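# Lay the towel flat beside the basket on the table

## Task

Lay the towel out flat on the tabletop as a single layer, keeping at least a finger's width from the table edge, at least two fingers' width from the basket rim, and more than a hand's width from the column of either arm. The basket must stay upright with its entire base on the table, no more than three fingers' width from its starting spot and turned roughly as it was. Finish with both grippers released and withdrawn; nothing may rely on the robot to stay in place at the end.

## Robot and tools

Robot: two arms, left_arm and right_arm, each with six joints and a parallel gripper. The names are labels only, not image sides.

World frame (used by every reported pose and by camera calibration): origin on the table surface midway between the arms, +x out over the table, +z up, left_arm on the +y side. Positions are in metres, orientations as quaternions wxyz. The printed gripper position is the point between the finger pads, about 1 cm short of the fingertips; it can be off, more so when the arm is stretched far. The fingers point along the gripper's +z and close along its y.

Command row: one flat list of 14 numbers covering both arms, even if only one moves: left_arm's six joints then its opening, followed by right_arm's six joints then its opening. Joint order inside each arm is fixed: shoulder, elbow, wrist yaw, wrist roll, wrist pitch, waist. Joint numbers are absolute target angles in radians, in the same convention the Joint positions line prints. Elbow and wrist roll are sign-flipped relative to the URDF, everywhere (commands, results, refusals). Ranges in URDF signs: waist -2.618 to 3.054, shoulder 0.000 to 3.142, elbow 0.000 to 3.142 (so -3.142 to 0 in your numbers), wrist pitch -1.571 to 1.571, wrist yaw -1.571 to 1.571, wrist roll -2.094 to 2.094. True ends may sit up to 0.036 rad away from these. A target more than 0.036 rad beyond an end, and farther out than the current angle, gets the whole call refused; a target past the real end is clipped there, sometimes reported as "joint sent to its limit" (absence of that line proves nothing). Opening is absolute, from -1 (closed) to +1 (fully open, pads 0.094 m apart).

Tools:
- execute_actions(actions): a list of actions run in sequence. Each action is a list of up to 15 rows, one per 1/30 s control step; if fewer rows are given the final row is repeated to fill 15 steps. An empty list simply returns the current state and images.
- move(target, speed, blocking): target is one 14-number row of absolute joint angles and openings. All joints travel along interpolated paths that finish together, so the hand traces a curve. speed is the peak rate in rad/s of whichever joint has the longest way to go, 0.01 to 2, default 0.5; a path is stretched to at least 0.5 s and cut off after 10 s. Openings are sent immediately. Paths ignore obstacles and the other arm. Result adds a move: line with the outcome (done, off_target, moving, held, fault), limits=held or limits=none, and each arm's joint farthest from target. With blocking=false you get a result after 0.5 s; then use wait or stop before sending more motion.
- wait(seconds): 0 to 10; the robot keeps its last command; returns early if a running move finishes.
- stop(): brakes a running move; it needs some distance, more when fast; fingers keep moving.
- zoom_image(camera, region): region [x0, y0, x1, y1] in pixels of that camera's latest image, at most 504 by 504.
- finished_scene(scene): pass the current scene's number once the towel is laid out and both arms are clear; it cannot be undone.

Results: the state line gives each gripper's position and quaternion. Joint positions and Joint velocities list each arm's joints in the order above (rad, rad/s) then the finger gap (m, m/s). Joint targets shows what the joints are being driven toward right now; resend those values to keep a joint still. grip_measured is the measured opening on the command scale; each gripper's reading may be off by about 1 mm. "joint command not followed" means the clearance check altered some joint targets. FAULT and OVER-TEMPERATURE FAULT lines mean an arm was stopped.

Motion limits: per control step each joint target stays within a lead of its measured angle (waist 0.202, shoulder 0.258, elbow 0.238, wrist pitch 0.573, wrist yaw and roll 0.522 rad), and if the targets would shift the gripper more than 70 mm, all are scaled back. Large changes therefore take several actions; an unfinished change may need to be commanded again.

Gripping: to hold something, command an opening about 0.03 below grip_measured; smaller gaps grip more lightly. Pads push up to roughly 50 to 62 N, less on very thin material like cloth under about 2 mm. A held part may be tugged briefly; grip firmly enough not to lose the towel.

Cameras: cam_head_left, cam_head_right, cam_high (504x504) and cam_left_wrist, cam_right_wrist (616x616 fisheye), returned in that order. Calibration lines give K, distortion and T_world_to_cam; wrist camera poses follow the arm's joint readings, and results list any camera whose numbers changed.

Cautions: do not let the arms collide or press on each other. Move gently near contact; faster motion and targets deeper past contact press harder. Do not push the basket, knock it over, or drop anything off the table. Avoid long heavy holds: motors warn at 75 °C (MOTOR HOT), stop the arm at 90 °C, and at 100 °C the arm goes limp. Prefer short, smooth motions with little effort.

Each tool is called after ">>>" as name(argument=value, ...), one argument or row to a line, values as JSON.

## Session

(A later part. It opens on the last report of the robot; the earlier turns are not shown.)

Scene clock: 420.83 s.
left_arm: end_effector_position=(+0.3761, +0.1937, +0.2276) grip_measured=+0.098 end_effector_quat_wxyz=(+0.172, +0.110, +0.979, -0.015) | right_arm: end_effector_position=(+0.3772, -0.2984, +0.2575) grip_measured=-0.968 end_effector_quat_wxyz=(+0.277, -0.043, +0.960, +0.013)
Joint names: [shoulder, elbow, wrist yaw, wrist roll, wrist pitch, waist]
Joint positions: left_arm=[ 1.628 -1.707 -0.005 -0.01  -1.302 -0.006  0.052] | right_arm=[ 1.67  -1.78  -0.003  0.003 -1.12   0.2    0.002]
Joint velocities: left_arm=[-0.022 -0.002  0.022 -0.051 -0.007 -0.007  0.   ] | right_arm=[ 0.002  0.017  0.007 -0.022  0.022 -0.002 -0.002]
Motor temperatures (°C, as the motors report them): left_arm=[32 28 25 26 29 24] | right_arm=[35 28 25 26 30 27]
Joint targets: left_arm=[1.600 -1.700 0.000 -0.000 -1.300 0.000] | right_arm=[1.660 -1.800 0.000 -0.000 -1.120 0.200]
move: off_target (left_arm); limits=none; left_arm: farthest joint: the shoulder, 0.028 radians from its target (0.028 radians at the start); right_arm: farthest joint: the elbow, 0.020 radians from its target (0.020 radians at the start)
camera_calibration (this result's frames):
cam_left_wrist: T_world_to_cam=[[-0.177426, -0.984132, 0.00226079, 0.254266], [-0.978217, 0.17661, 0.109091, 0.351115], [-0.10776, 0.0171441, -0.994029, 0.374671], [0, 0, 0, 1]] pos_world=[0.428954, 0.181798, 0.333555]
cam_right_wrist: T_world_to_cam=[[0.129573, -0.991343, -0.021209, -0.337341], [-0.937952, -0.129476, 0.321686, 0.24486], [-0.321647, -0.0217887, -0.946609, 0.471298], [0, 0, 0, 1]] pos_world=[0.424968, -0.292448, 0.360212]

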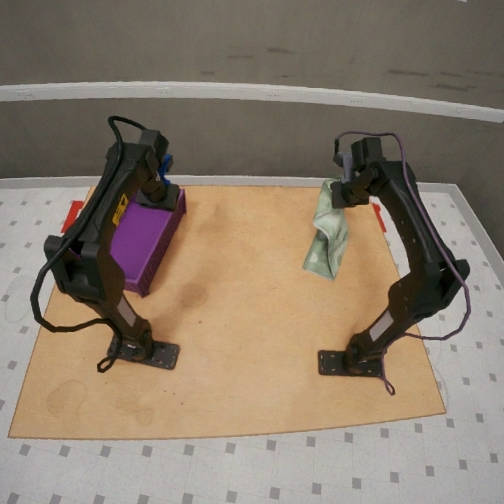

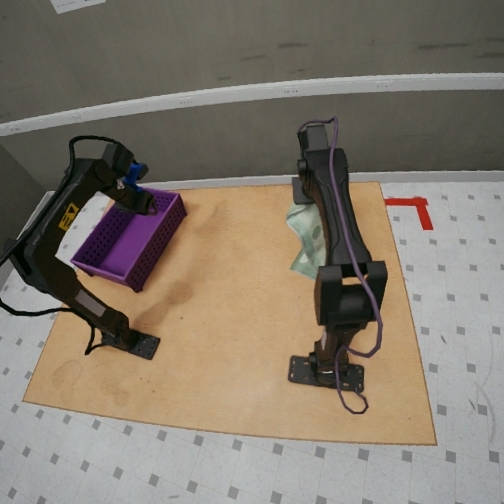

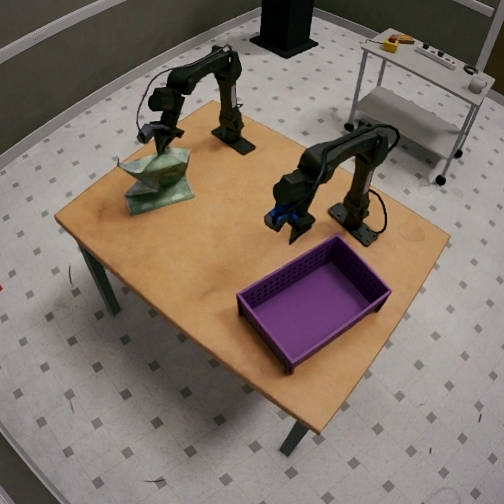

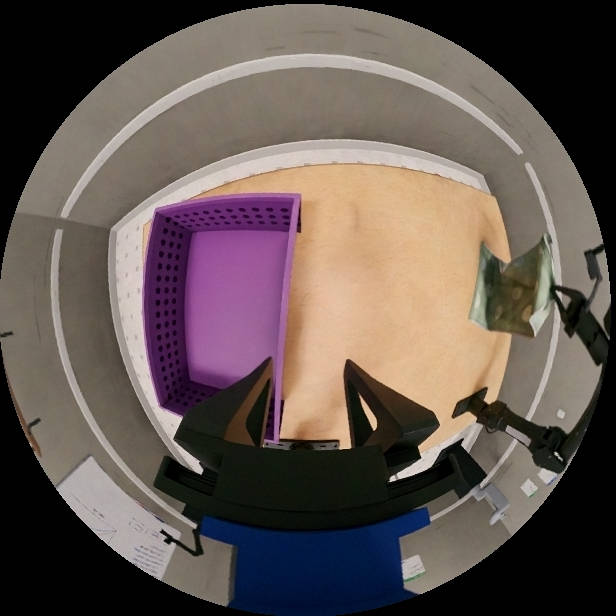

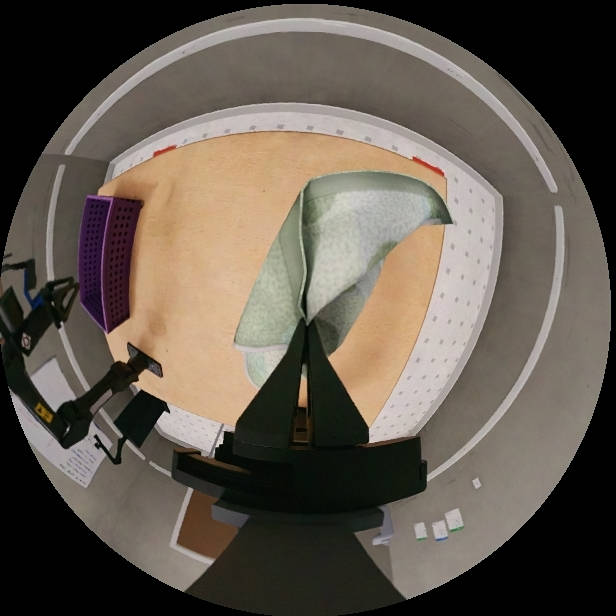

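>>> move(
  target=[1.6,-1.7,0,0,-1.3,0,0.1,1.62,-1.8,0,0,-1.12,0.55,-1],
  speed=0.6,
)

>>> zoom_image(
  camera="cam_high",
  region=[80,80,330,300],
)

>>> zoom_image(
  camera="cam_head_left",
  region=[180,120,400,320],
)

Scene clock: 430.07 s.
left_arm: end_effector_position=(+0.3760, +0.1937, +0.2275) grip_measured=+0.098 end_effector_quat_wxyz=(+0.172, +0.110, +0.979, -0.015) | right_arm: end_effector_position=(+0.3359, -0.1610, +0.2675) grip_measured=-0.968 end_effector_quat_wxyz=(+0.282, -0.209, +0.934, +0.063)
Joint names: [shoulder, elbow, wrist yaw, wrist roll, wrist pitch, waist]
Joint positions: left_arm=[ 1.628 -1.707 -0.005 -0.01  -1.302 -0.006  0.052] | right_arm=[ 1.644 -1.78  -0.003  0.003 -1.122  0.549  0.002]
Joint velocities: left_arm=[ 0.017 -0.017  0.007 -0.037  0.007 -0.007 -0.   ] | right_arm=[ 0.007  0.022 -0.037 -0.051 -0.051 -0.002  0.001]
Motor temperatures (°C, as the motors report them): left_arm=[32 28 25 26 29 24] | right_arm=[34 29 25 26 30 27]
Joint targets: left_arm=[1.600 -1.700 -0.000 -0.000 -1.300 0.000] | right_arm=[1.620 -1.800 0.000 -0.000 -1.120 0.550]
move: off_target (left_arm, right_arm); limits=none; left_arm: farthest joint: the shoulder, 0.028 radians from its target (0.028 radians at the start); right_arm: farthest joint: the shoulder, 0.024 radians from its target (0.050 radians at the start)
camera_calibration (this result's frames):
cam_left_wrist: T_world_to_cam=[[-0.177425, -0.984132, 0.00224697, 0.254273], [-0.978176, 0.176602, 0.10947, 0.35093], [-0.10813, 0.0172249, -0.993988, 0.374743], [0, 0, 0, 1]] pos_world=[0.428907, 0.181808, 0.333502]
cam_right_wrist: T_world_to_cam=[[0.461261, -0.887036, -0.0201397, -0.290406], [-0.843975, -0.445647, 0.298505, 0.14439], [-0.27376, -0.120692, -0.954195, 0.440474], [0, 0, 0, 1]] pos_world=[0.376399, -0.140092, 0.371348]

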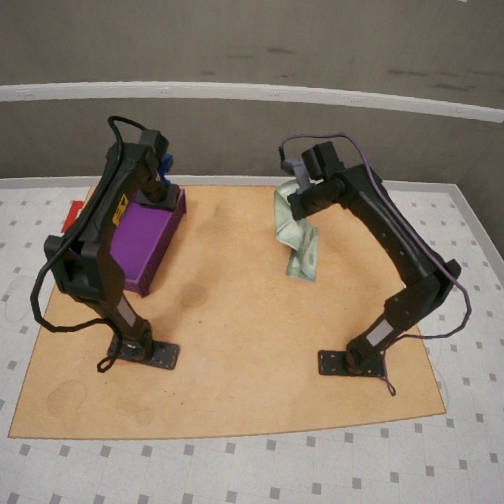

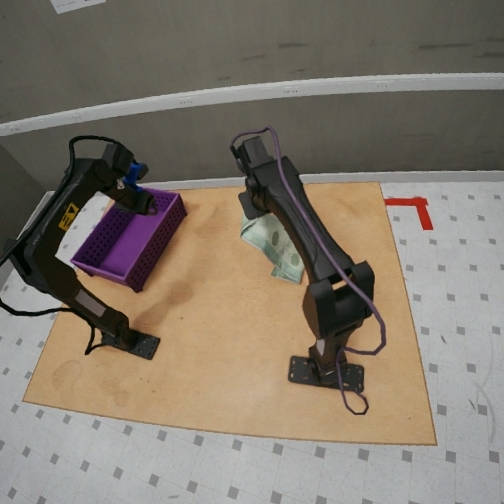

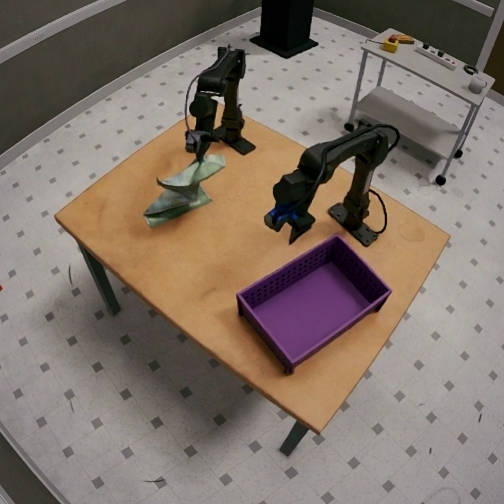

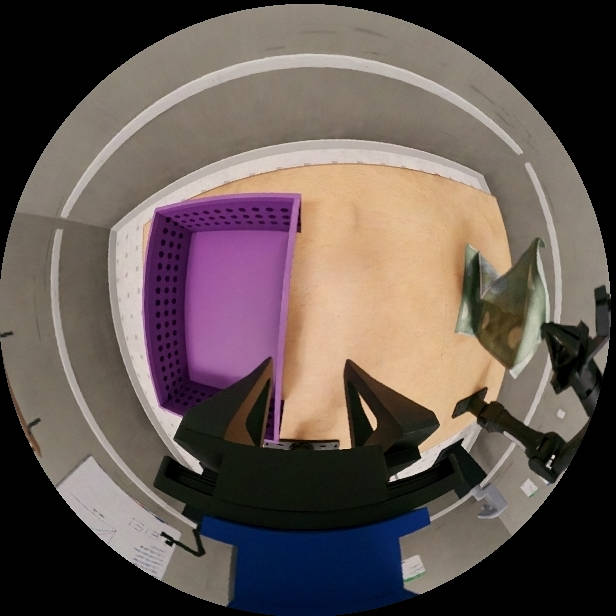

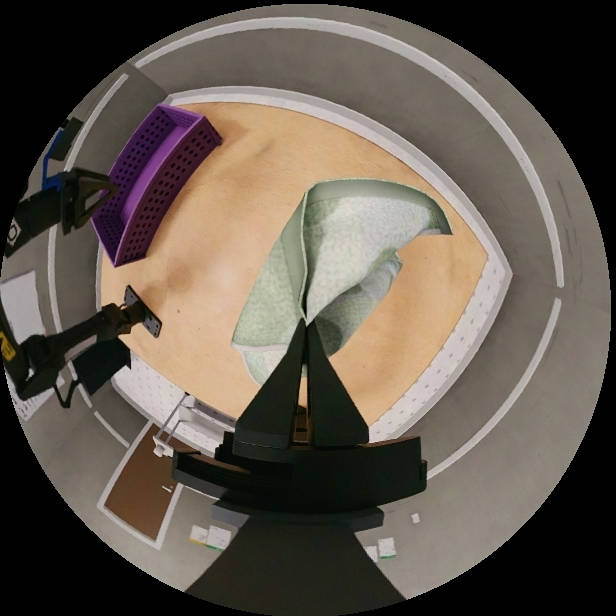

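Region (80, 80, 330, 300) of cam_high's 504x504 image, scaled by 2.016, with more detail than that image has; it fills the top 444 rows of this view, and the rest is white.

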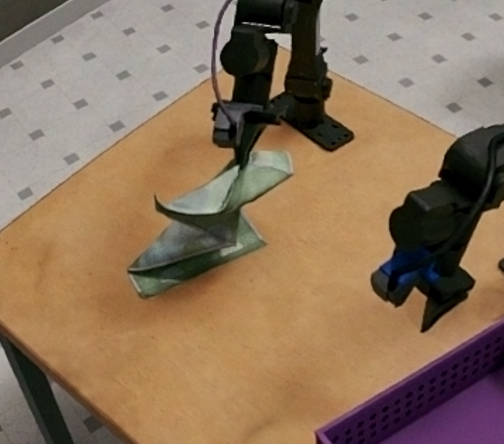

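Region (180, 120, 400, 320) of cam_head_left's 504x504 image, scaled by 2.291, with more detail than that image has; it fills the top 458 rows of this view, and the rest is white.

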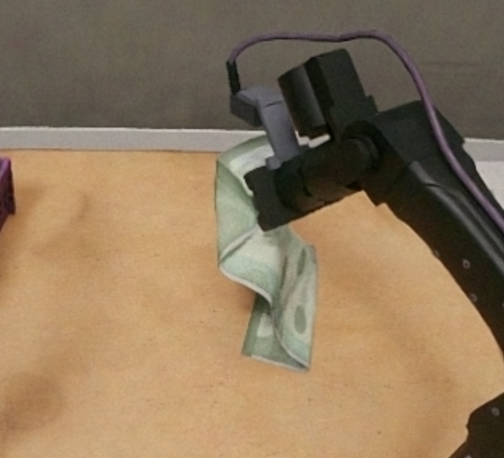

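>>> move(
  target=[1.6,-1.7,0,0,-1.3,0.35,0.1,1.62,-1.8,0,0.7,-1.12,0.8,-1],
  speed=0.6,
)

Scene clock: 445.30 s.
left_arm: end_effector_position=(+0.3802, +0.3190, +0.2275) grip_measured=+0.098 end_effector_quat_wxyz=(+0.172, -0.063, +0.983, +0.014) | right_arm: end_effector_position=(+0.2832, -0.0772, +0.2674) grip_measured=-0.967 end_effector_quat_wxyz=(-0.288, +0.607, -0.741, +0.003)
Joint names: [shoulder, elbow, wrist yaw, wrist roll, wrist pitch, waist]
Joint positions: left_arm=[ 1.628 -1.707 -0.003 -0.009 -1.302  0.346  0.052] | right_arm=[ 1.644 -1.78   0.001  0.694 -1.122  0.792  0.002]
Joint velocities: left_arm=[ 0.012 -0.012 -0.007 -0.037 -0.037  0.017  0.001] | right_arm=[-0.007 -0.017 -0.081 -0.051 -0.022  0.002 -0.   ]
Motor temperatures (°C, as the motors report them): left_arm=[32 28 25 26 29 24] | right_arm=[34 29 25 26 30 27]
Joint targets: left_arm=[1.600 -1.700 -0.000 0.000 -1.300 0.350] | right_arm=[1.620 -1.800 0.000 0.700 -1.120 0.800]
move: off_target (left_arm, right_arm); limits=none; left_arm: farthest joint: the shoulder, 0.028 radians from its target (0.028 radians at the start); right_arm: farthest joint: the shoulder, 0.024 radians from its target (0.024 radians at the start)
camera_calibration (this result's frames):
cam_left_wrist: T_world_to_cam=[[0.172677, -0.984971, 0.00394041, 0.245109], [-0.979127, -0.171215, 0.109528, 0.444286], [-0.107207, -0.0227712, -0.993976, 0.385452], [0, 0, 0, 1]] pos_world=[0.434011, 0.326271, 0.333502]
cam_right_wrist: T_world_to_cam=[[0.915296, -0.230145, 0.330556, -0.36338], [-0.355746, -0.846779, 0.395488, -0.0578399], [0.188888, -0.479582, -0.856926, 0.251357], [0, 0, 0, 1]] pos_world=[0.264545, -0.0120614, 0.358387]

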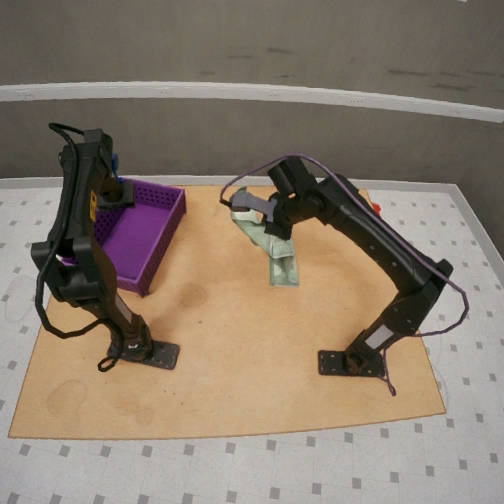

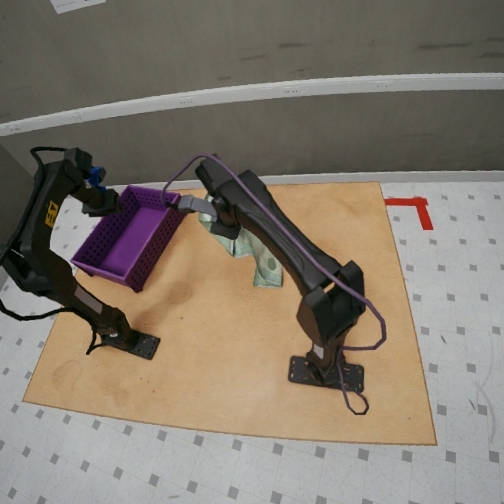

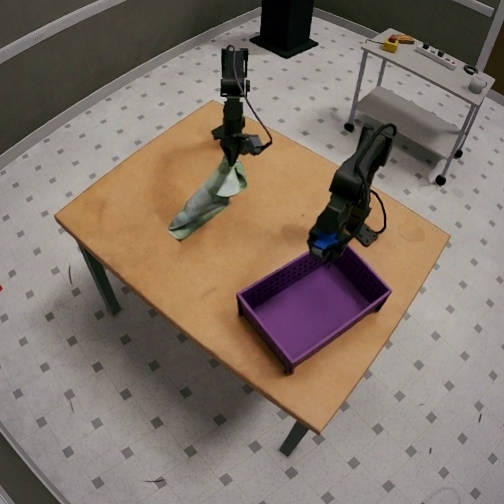

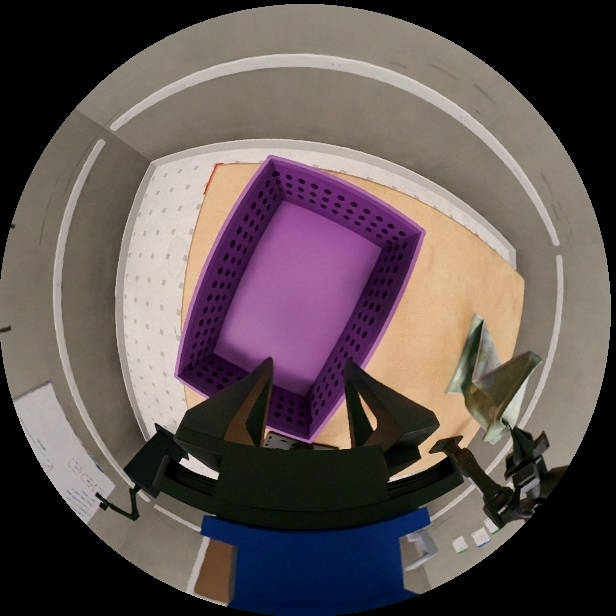

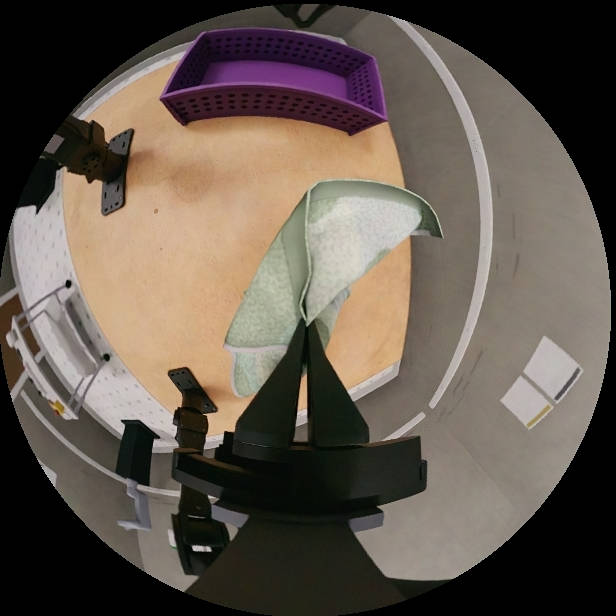

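>>> move(
  target=[1.6,-1.7,0,0,-1.3,0.35,0.1,1.72,-1.6,0,1.0,-0.95,0.2,-1],
  speed=0.6,
)

>>> move(
  target=[1.6,-1.7,0,0,-1.3,0.35,0.1,1.88,-1.33,0,1.4,-0.6,-0.25,-1],
  speed=0.5,
)

Scene clock: 468.80 s.
left_arm: end_effector_position=(+0.3802, +0.3190, +0.2275) grip_measured=+0.098 end_effector_quat_wxyz=(+0.172, -0.063, +0.983, +0.014) | right_arm: end_effector_position=(+0.3882, -0.3000, +0.1953) grip_measured=-0.968 end_effector_quat_wxyz=(+0.219, -0.498, +0.832, -0.112)
Joint names: [shoulder, elbow, wrist yaw, wrist roll, wrist pitch, waist]
Joint positions: left_arm=[ 1.628 -1.707 -0.003 -0.009 -1.302  0.346  0.052] | right_arm=[ 1.714 -1.609  0.01   0.995 -0.969  0.199  0.002]
Joint velocities: left_arm=[ 0.002  0.002  0.007 -0.022 -0.022  0.012  0.   ] | right_arm=[-0.002 -0.012  0.037  0.007  0.007 -0.017 -0.001]
Motor temperatures (°C, as the motors report them): left_arm=[32 28 25 26 29 24] | right_arm=[33 29 25 26 30 27]
Joint targets: left_arm=[1.600 -1.700 0.000 0.000 -1.300 0.350] | right_arm=[1.720 -1.600 -0.000 1.000 -0.950 0.200]
move: off_target (left_arm); limits=none; left_arm: farthest joint: the shoulder, 0.028 radians from its target (0.028 radians at the start); right_arm: farthest joint: the wrist pitch, 0.019 radians from its target (0.172 radians at the start)
camera_calibration (this result's frames):
cam_left_wrist: T_world_to_cam=[[0.172677, -0.984971, 0.00394041, 0.245109], [-0.979127, -0.171215, 0.109528, 0.444286], [-0.107207, -0.0227712, -0.993976, 0.385452], [0, 0, 0, 1]] pos_world=[0.434011, 0.326271, 0.333502]
cam_right_wrist: T_world_to_cam=[[0.805586, -0.458272, 0.375524, -0.521627], [-0.592014, -0.597513, 0.540831, -0.0425756], [-0.0234673, -0.658001, -0.752652, 0.0714541], [0, 0, 0, 1]] pos_world=[0.396687, -0.21747, 0.27269]

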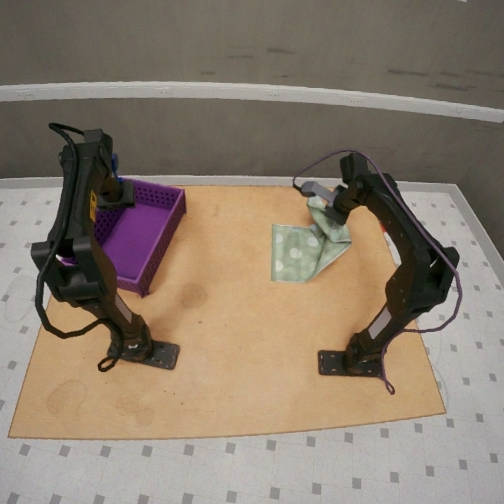

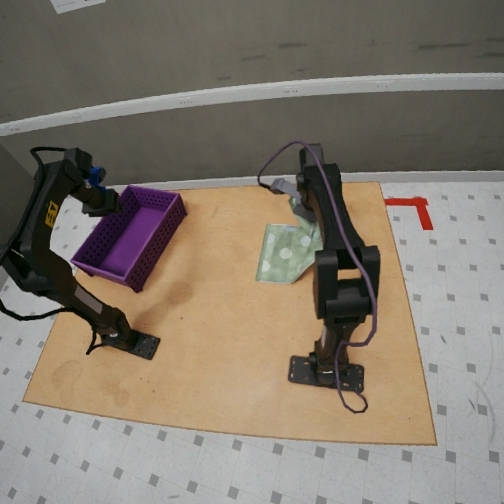

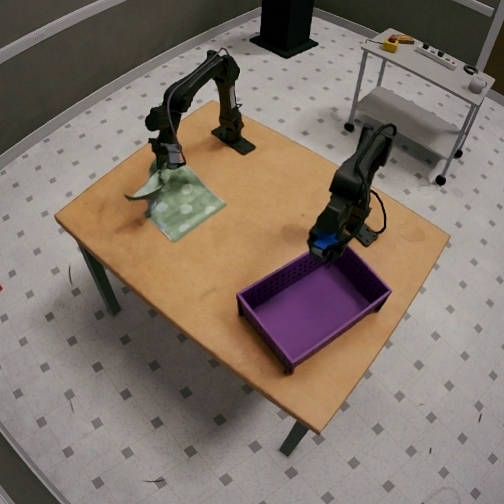

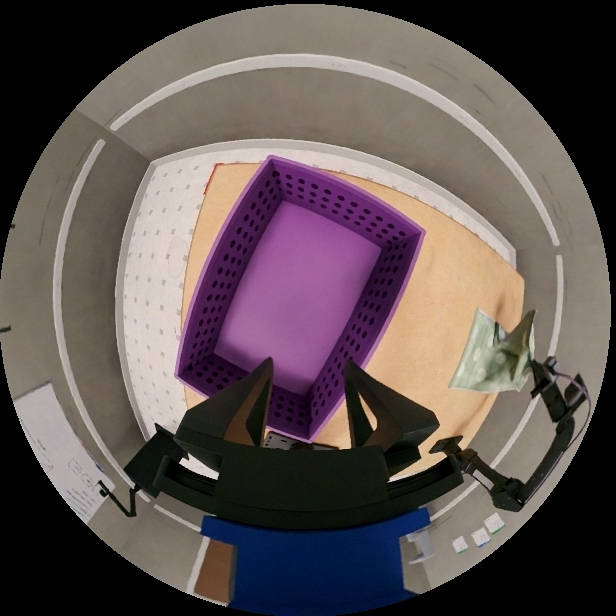

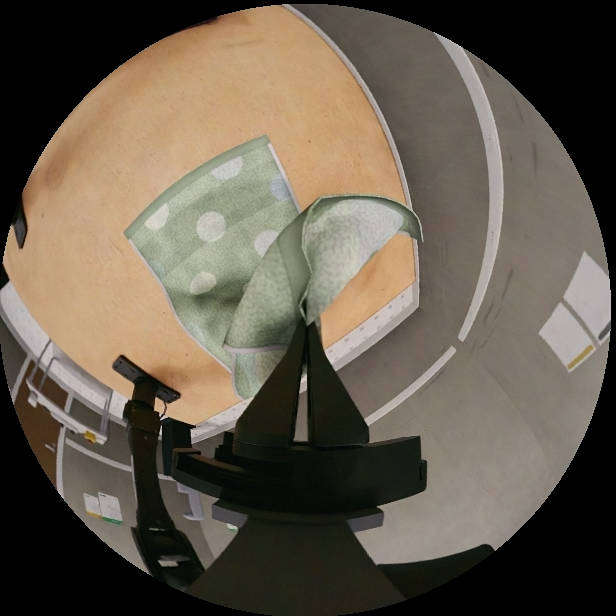

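Scene clock: 470.47 s.
left_arm: end_effector_position=(+0.3802, +0.3190, +0.2275) grip_measured=+0.098 end_effector_quat_wxyz=(+0.172, -0.063, +0.983, +0.014) | right_arm: end_effector_position=(+0.3768, -0.4930, +0.0697) grip_measured=-0.968 end_effector_quat_wxyz=(+0.130, -0.482, +0.851, -0.163)
Joint names: [shoulder, elbow, wrist yaw, wrist roll, wrist pitch, waist]
Joint positions: left_arm=[ 1.628 -1.707 -0.003 -0.009 -1.302  0.346  0.052] | right_arm=[ 1.876 -1.339  0.008  1.394 -0.612 -0.25   0.002]
Joint velocities: left_arm=[-0.017  0.007 -0.037  0.007 -0.081  0.002  0.   ] | right_arm=[-0.007  0.022 -0.022  0.022  0.022  0.012 -0.   ]
Motor temperatures (°C, as the motors report them): left_arm=[32 28 25 26 29 24] | right_arm=[33 29 25 26 30 27]
Joint targets: left_arm=[1.600 -1.700 0.000 -0.000 -1.300 0.350] | right_arm=[1.880 -1.330 0.000 1.400 -0.600 -0.250]
move: off_target (left_arm); limits=none; left_arm: farthest joint: the shoulder, 0.028 radians from its target (0.028 radians at the start); right_arm: farthest joint: the wrist pitch, 0.012 radians from its target (0.369 radians at the start)
camera_calibration (this result's frames):
cam_left_wrist: T_world_to_cam=[[0.172677, -0.984971, 0.00394041, 0.245109], [-0.979127, -0.171215, 0.109528, 0.444286], [-0.107207, -0.0227712, -0.993976, 0.385452], [0, 0, 0, 1]] pos_world=[0.434011, 0.326271, 0.333502]
cam_right_wrist: T_world_to_cam=[[0.802269, -0.468923, 0.369426, -0.557252], [-0.576141, -0.446194, 0.684816, -0.0381469], [-0.15629, -0.762248, -0.628134, -0.160368], [0, 0, 0, 1]] pos_world=[0.400024, -0.40057, 0.131255]

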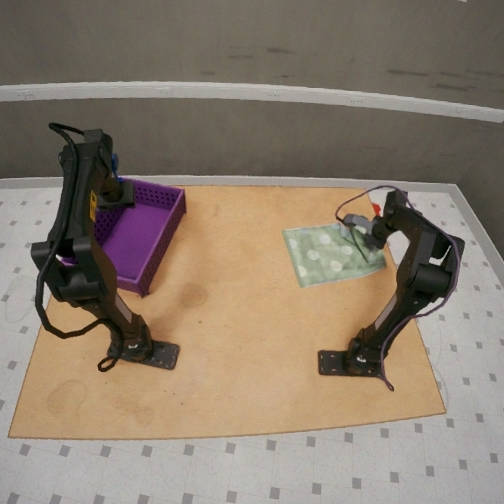

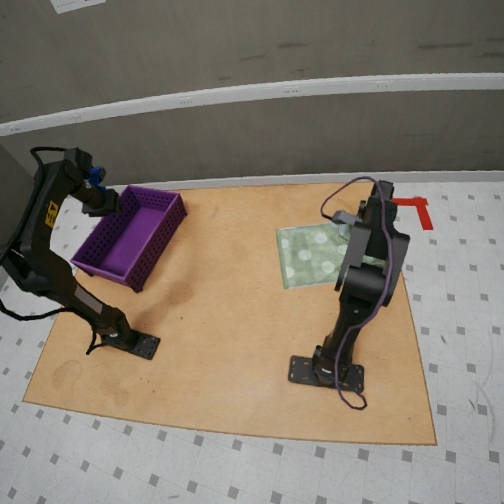

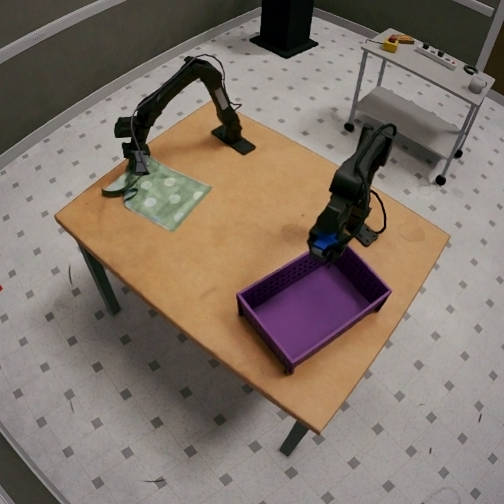

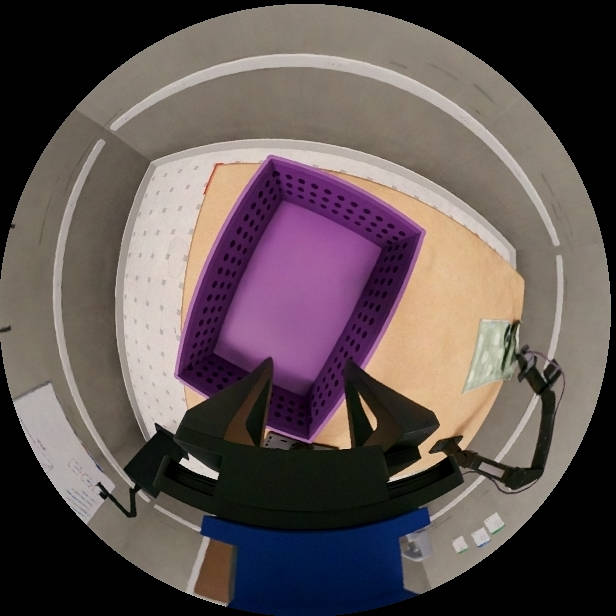

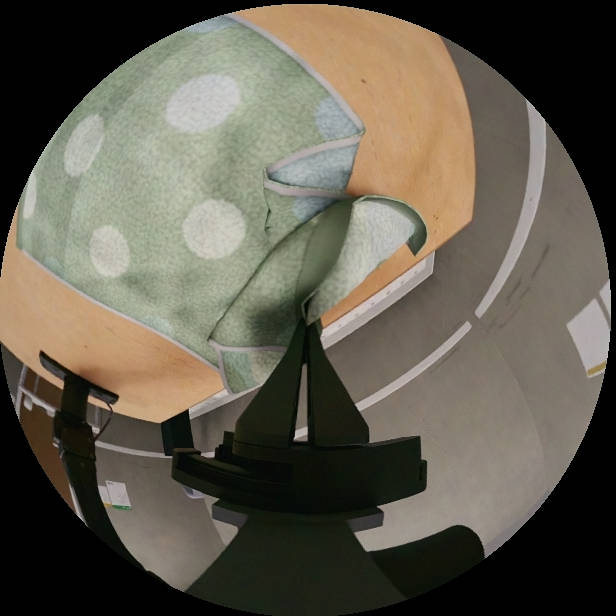

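>>> execute_actions(
  actions=[
    [[1.6,-1.7,0,0,-1.3,0.35,0.1,1.93,-1.31,0,1.4,-0.56,-0.25,-1]],
    [[1.6,-1.7,0,0,-1.3,0.35,0.1,1.93,-1.31,0,1.4,-0.56,-0.25,0.2]],
    [[1.6,-1.7,0,0,-1.3,0.35,0.1,1.93,-1.31,0,1.4,-0.56,-0.25,0.2]],
  ],
)

>>> move(
  target=[1.6,-1.7,0,0,-1.3,0.35,0.1,1.6,-1.5,0,0,-1.2,-0.3,0.1],
  speed=1.5,
)

>>> zoom_image(
  camera="cam_right_wrist",
  region=[60,60,560,400],
)

Scene clock: 478.80 s.
left_arm: end_effector_position=(+0.3802, +0.3190, +0.2275) grip_measured=+0.098 end_effector_quat_wxyz=(+0.172, -0.063, +0.983, +0.014) | right_arm: end_effector_position=(+0.3788, -0.4946, +0.0499) grip_measured=+0.198 end_effector_quat_wxyz=(+0.124, -0.482, +0.853, -0.159)
Joint names: [shoulder, elbow, wrist yaw, wrist roll, wrist pitch, waist]
Joint positions: left_arm=[ 1.628 -1.707 -0.003 -0.009 -1.302  0.346  0.052] | right_arm=[ 1.92  -1.322  0.012  1.395 -0.568 -0.25   0.056]
Joint velocities: left_arm=[ 0.007 -0.012 -0.037 -0.007  0.007  0.007  0.001] | right_arm=[ 0.002  0.002 -0.022  0.11   0.066 -0.007 -0.   ]
Motor temperatures (°C, as the motors report them): left_arm=[32 28 25 26 29 24] | right_arm=[33 29 25 26 30 27]
Joint targets: left_arm=[1.600 -1.700 0.000 -0.000 -1.300 0.350] | right_arm=[1.930 -1.310 -0.000 1.400 -0.560 -0.250]
camera_calibration (this result's frames):
cam_left_wrist: T_world_to_cam=[[0.172677, -0.984971, 0.00394041, 0.245109], [-0.979127, -0.171215, 0.109528, 0.444286], [-0.107207, -0.0227712, -0.993976, 0.385452], [0, 0, 0, 1]] pos_world=[0.434011, 0.326271, 0.333502]
cam_right_wrist: T_world_to_cam=[[0.807929, -0.470045, 0.355398, -0.554331], [-0.565023, -0.44667, 0.693711, -0.029021], [-0.16733, -0.761277, -0.626464, -0.169181], [0, 0, 0, 1]] pos_world=[0.403154, -0.402317, 0.111155]

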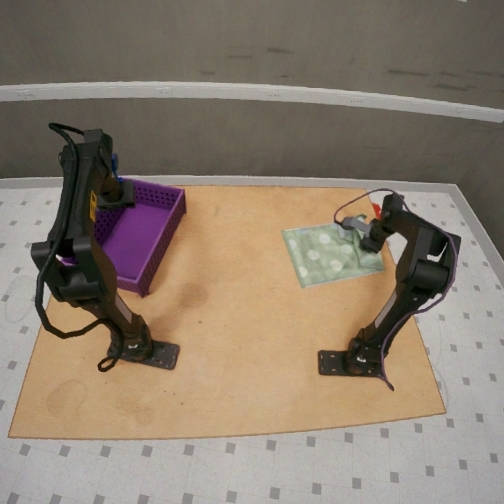

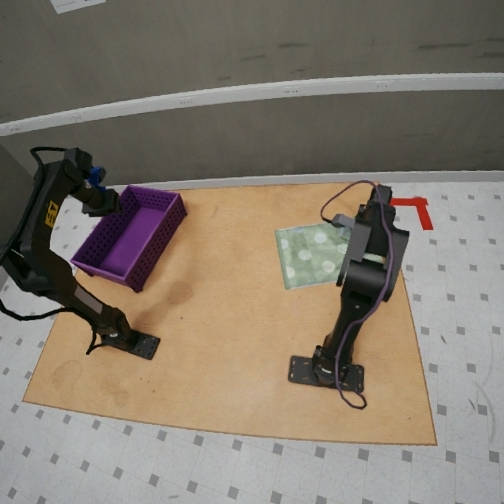

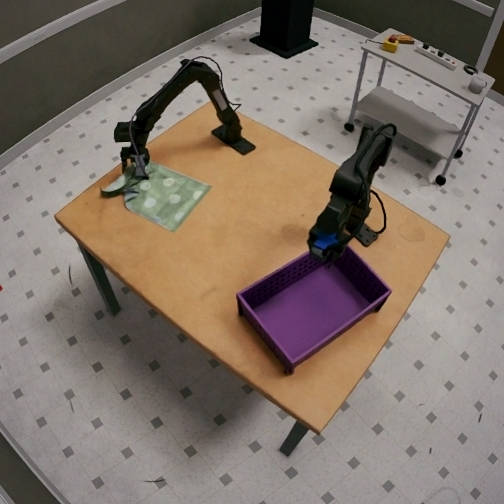

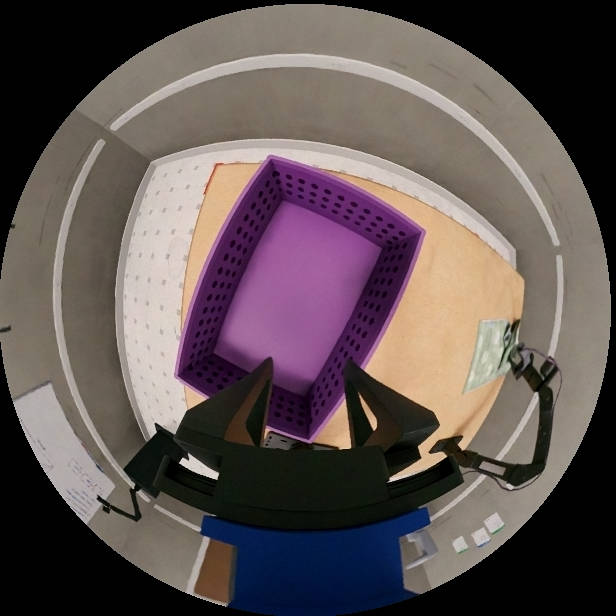

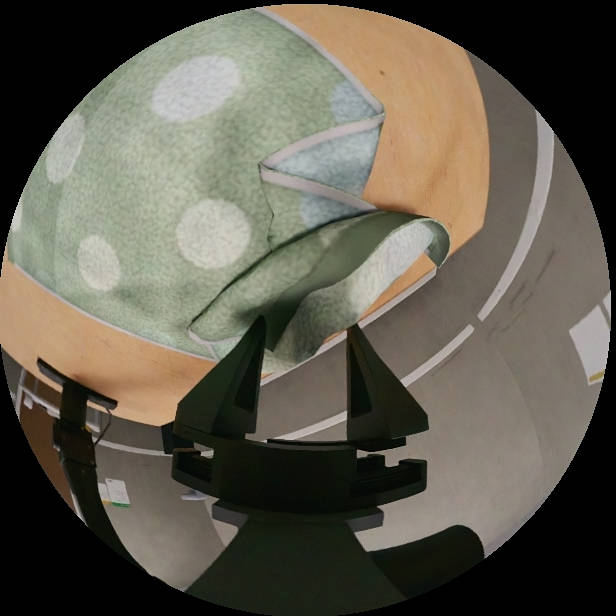

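Scene clock: 480.80 s.
left_arm: end_effector_position=(+0.3802, +0.3190, +0.2275) grip_measured=+0.098 end_effector_quat_wxyz=(+0.172, -0.063, +0.983, +0.014) | right_arm: end_effector_position=(+0.2778, -0.4691, +0.1653) grip_measured=+0.102 end_effector_quat_wxyz=(+0.114, +0.194, +0.974, -0.027)
Joint names: [shoulder, elbow, wrist yaw, wrist roll, wrist pitch, waist]
Joint positions: left_arm=[ 1.628 -1.707 -0.003 -0.009 -1.302  0.346  0.052] | right_arm=[ 1.619 -1.476  0.005  0.01  -1.194 -0.288  0.052]
Joint velocities: left_arm=[-0.002  0.002  0.022 -0.081  0.022  0.027  0.   ] | right_arm=[-0.012 -0.007  0.007  0.022 -0.007 -0.002  0.001]
Motor temperatures (°C, as the motors report them): left_arm=[32 28 25 26 29 24] | right_arm=[34 29 25 26 30 27]
Joint targets: left_arm=[1.600 -1.700 0.000 0.000 -1.300 0.350] | right_arm=[1.600 -1.500 -0.000 -0.000 -1.200 -0.300]
move: off_target (left_arm, right_arm); limits=none; left_arm: farthest joint: the shoulder, 0.028 radians from its target (0.028 radians at the start); right_arm: farthest joint: the elbow, 0.024 radians from its target (0.178 radians at the start)
camera_calibration (this result's frames):
cam_left_wrist: T_world_to_cam=[[0.172679, -0.98497, 0.00392651, 0.245115], [-0.979085, -0.171209, 0.109907, 0.444097], [-0.107583, -0.022823, -0.993934, 0.38556], [0, 0, 0, 1]] pos_world=[0.433963, 0.326264, 0.333449]
cam_right_wrist: T_world_to_cam=[[-0.354958, -0.934554, -0.0247679, -0.333818], [-0.747094, 0.267632, 0.60846, 0.244999], [-0.56201, 0.234482, -0.793198, 0.509955], [0, 0, 0, 1]] pos_world=[0.351146, -0.497116, 0.247155]

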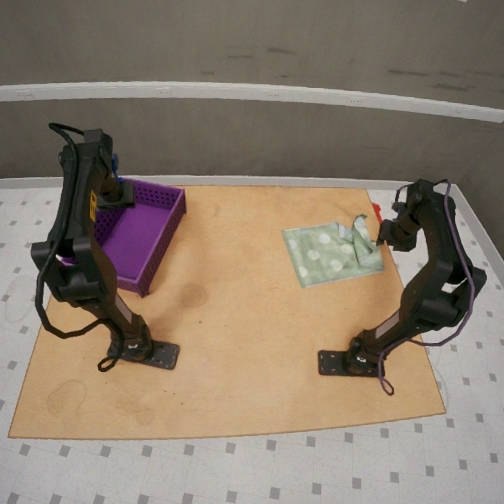

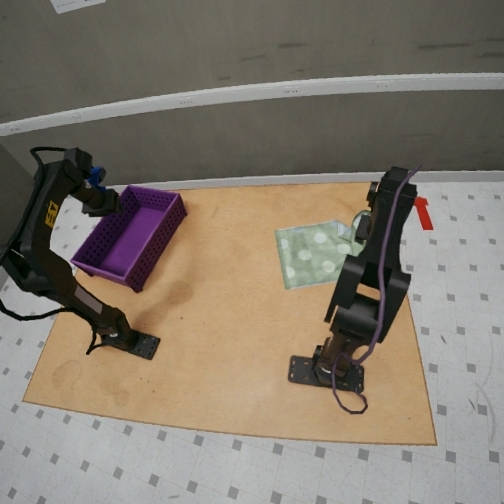

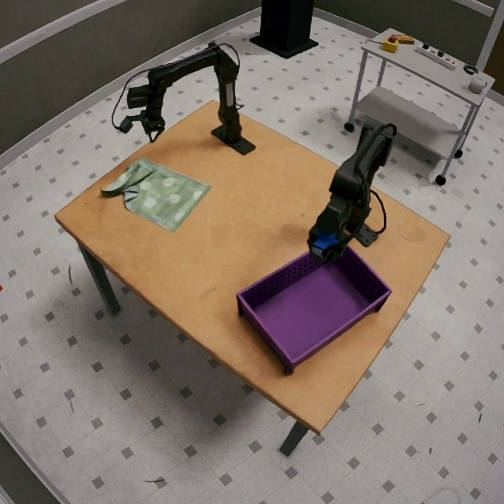

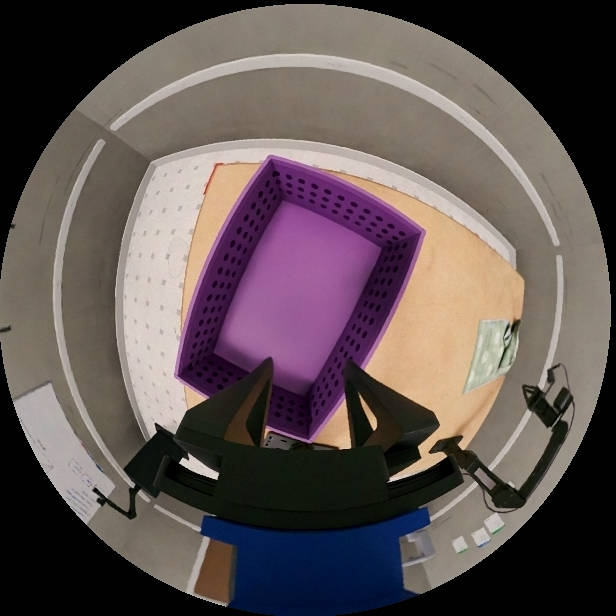

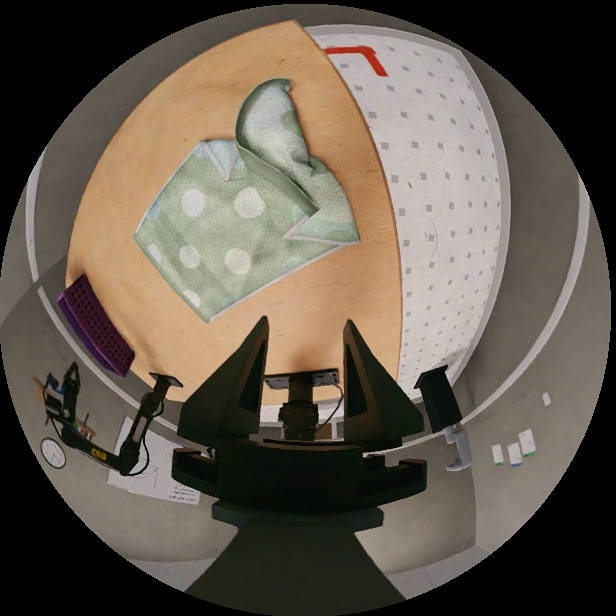

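Region (60, 60, 560, 400) of cam_right_wrist's 616x616 image, scaled by 1.008, with more detail than that image has; it fills the top 343 rows of this view, and the rest is white.

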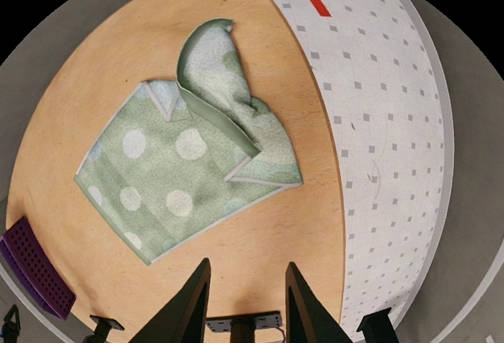

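>>> move(
  target=[1.5,-1.7,0,0,-1.3,0.5,0.1,1.84,-1.40,0,0,-0.9,0.39,0.1],
  speed=1.5,
)

Scene clock: 490.77 s.
left_arm: end_effector_position=(+0.3568, +0.3669, +0.2607) grip_measured=+0.098 end_effector_quat_wxyz=(+0.219, -0.134, +0.966, +0.033) | right_arm: end_effector_position=(+0.3397, -0.2246, +0.0830) grip_measured=+0.102 end_effector_quat_wxyz=(+0.109, -0.145, +0.983, +0.017)
Joint names: [shoulder, elbow, wrist yaw, wrist roll, wrist pitch, waist]
Joint positions: left_arm=[ 1.528 -1.707 -0.002 -0.009 -1.303  0.493  0.052] | right_arm=[ 1.839 -1.408 -0.005  0.009 -0.918  0.396  0.052]
Joint velocities: left_arm=[-0.022  0.007  0.007  0.051  0.037  0.002 -0.001] | right_arm=[ 0.012  0.002  0.022  0.022 -0.037 -0.012 -0.001]
Motor temperatures (°C, as the motors report them): left_arm=[32 28 25 26 29 24] | right_arm=[33 29 25 26 30 27]
Joint targets: left_arm=[1.500 -1.700 0.000 -0.000 -1.300 0.500] | right_arm=[1.840 -1.400 -0.000 0.000 -0.900 0.390]
move: off_target (left_arm); limits=none; left_arm: farthest joint: the shoulder, 0.028 radians from its target (0.128 radians at the start); right_arm: farthest joint: the wrist pitch, 0.018 radians from its target (0.295 radians at the start)
camera_calibration (this result's frames):
cam_left_wrist: T_world_to_cam=[[0.314304, -0.949284, 0.00855985, 0.231319], [-0.949293, -0.314211, 0.0106649, 0.493506], [-0.00743443, -0.0114778, -0.999906, 0.378842], [0, 0, 0, 1]] pos_world=[0.398594, 0.379001, 0.371563]
cam_right_wrist: T_world_to_cam=[[0.317121, -0.947736, -0.0350864, -0.315719], [-0.738457, -0.26997, 0.617898, 0.151464], [-0.595076, -0.170038, -0.785475, 0.341864], [0, 0, 0, 1]] pos_world=[0.415406, -0.200198, 0.163859]

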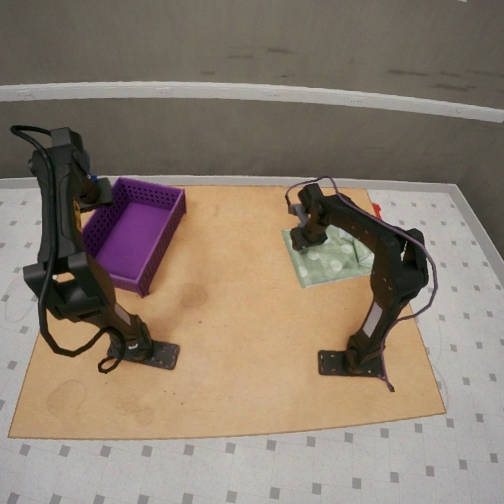

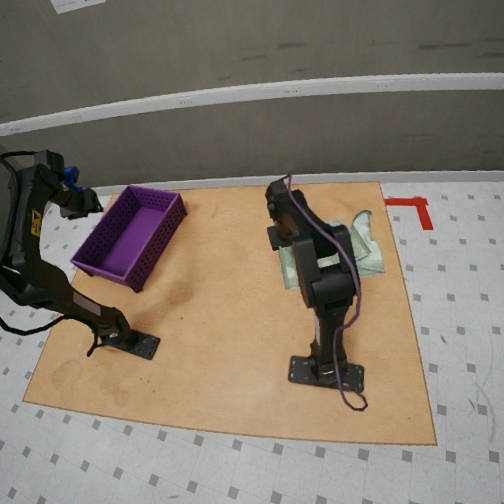

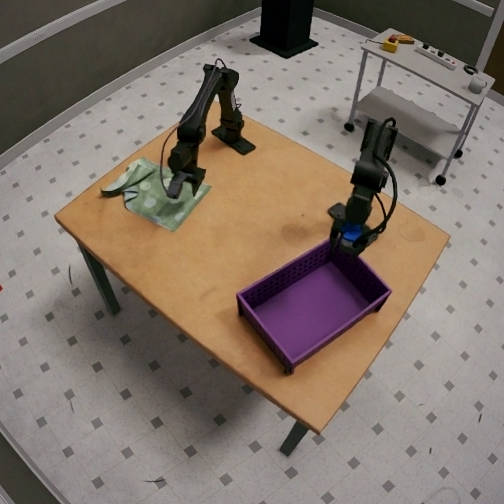

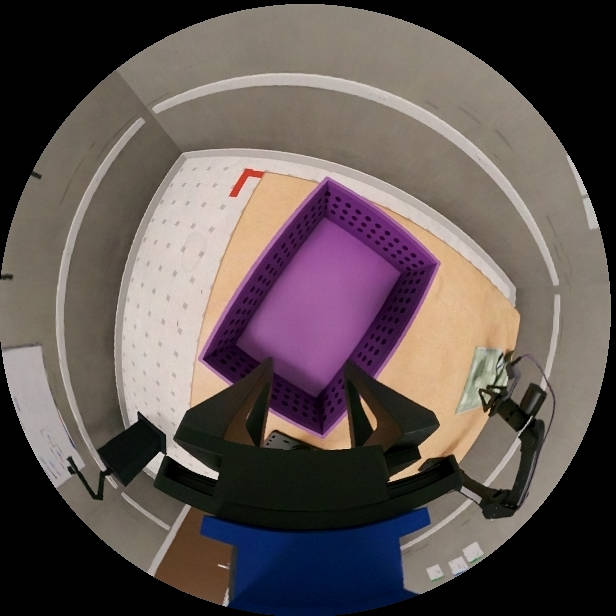

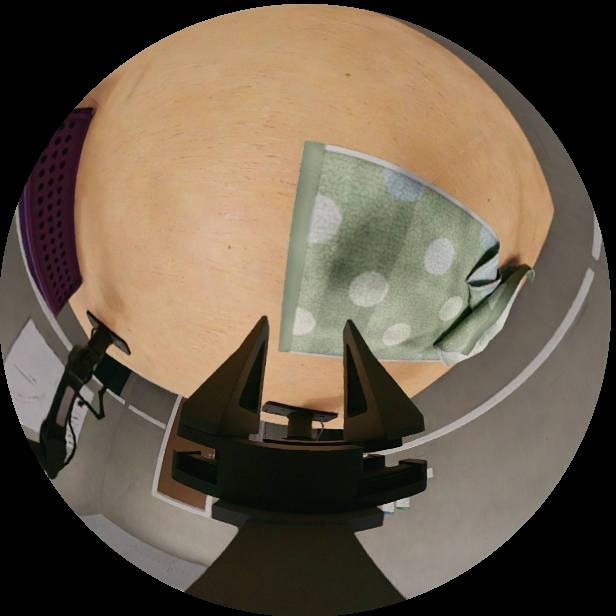

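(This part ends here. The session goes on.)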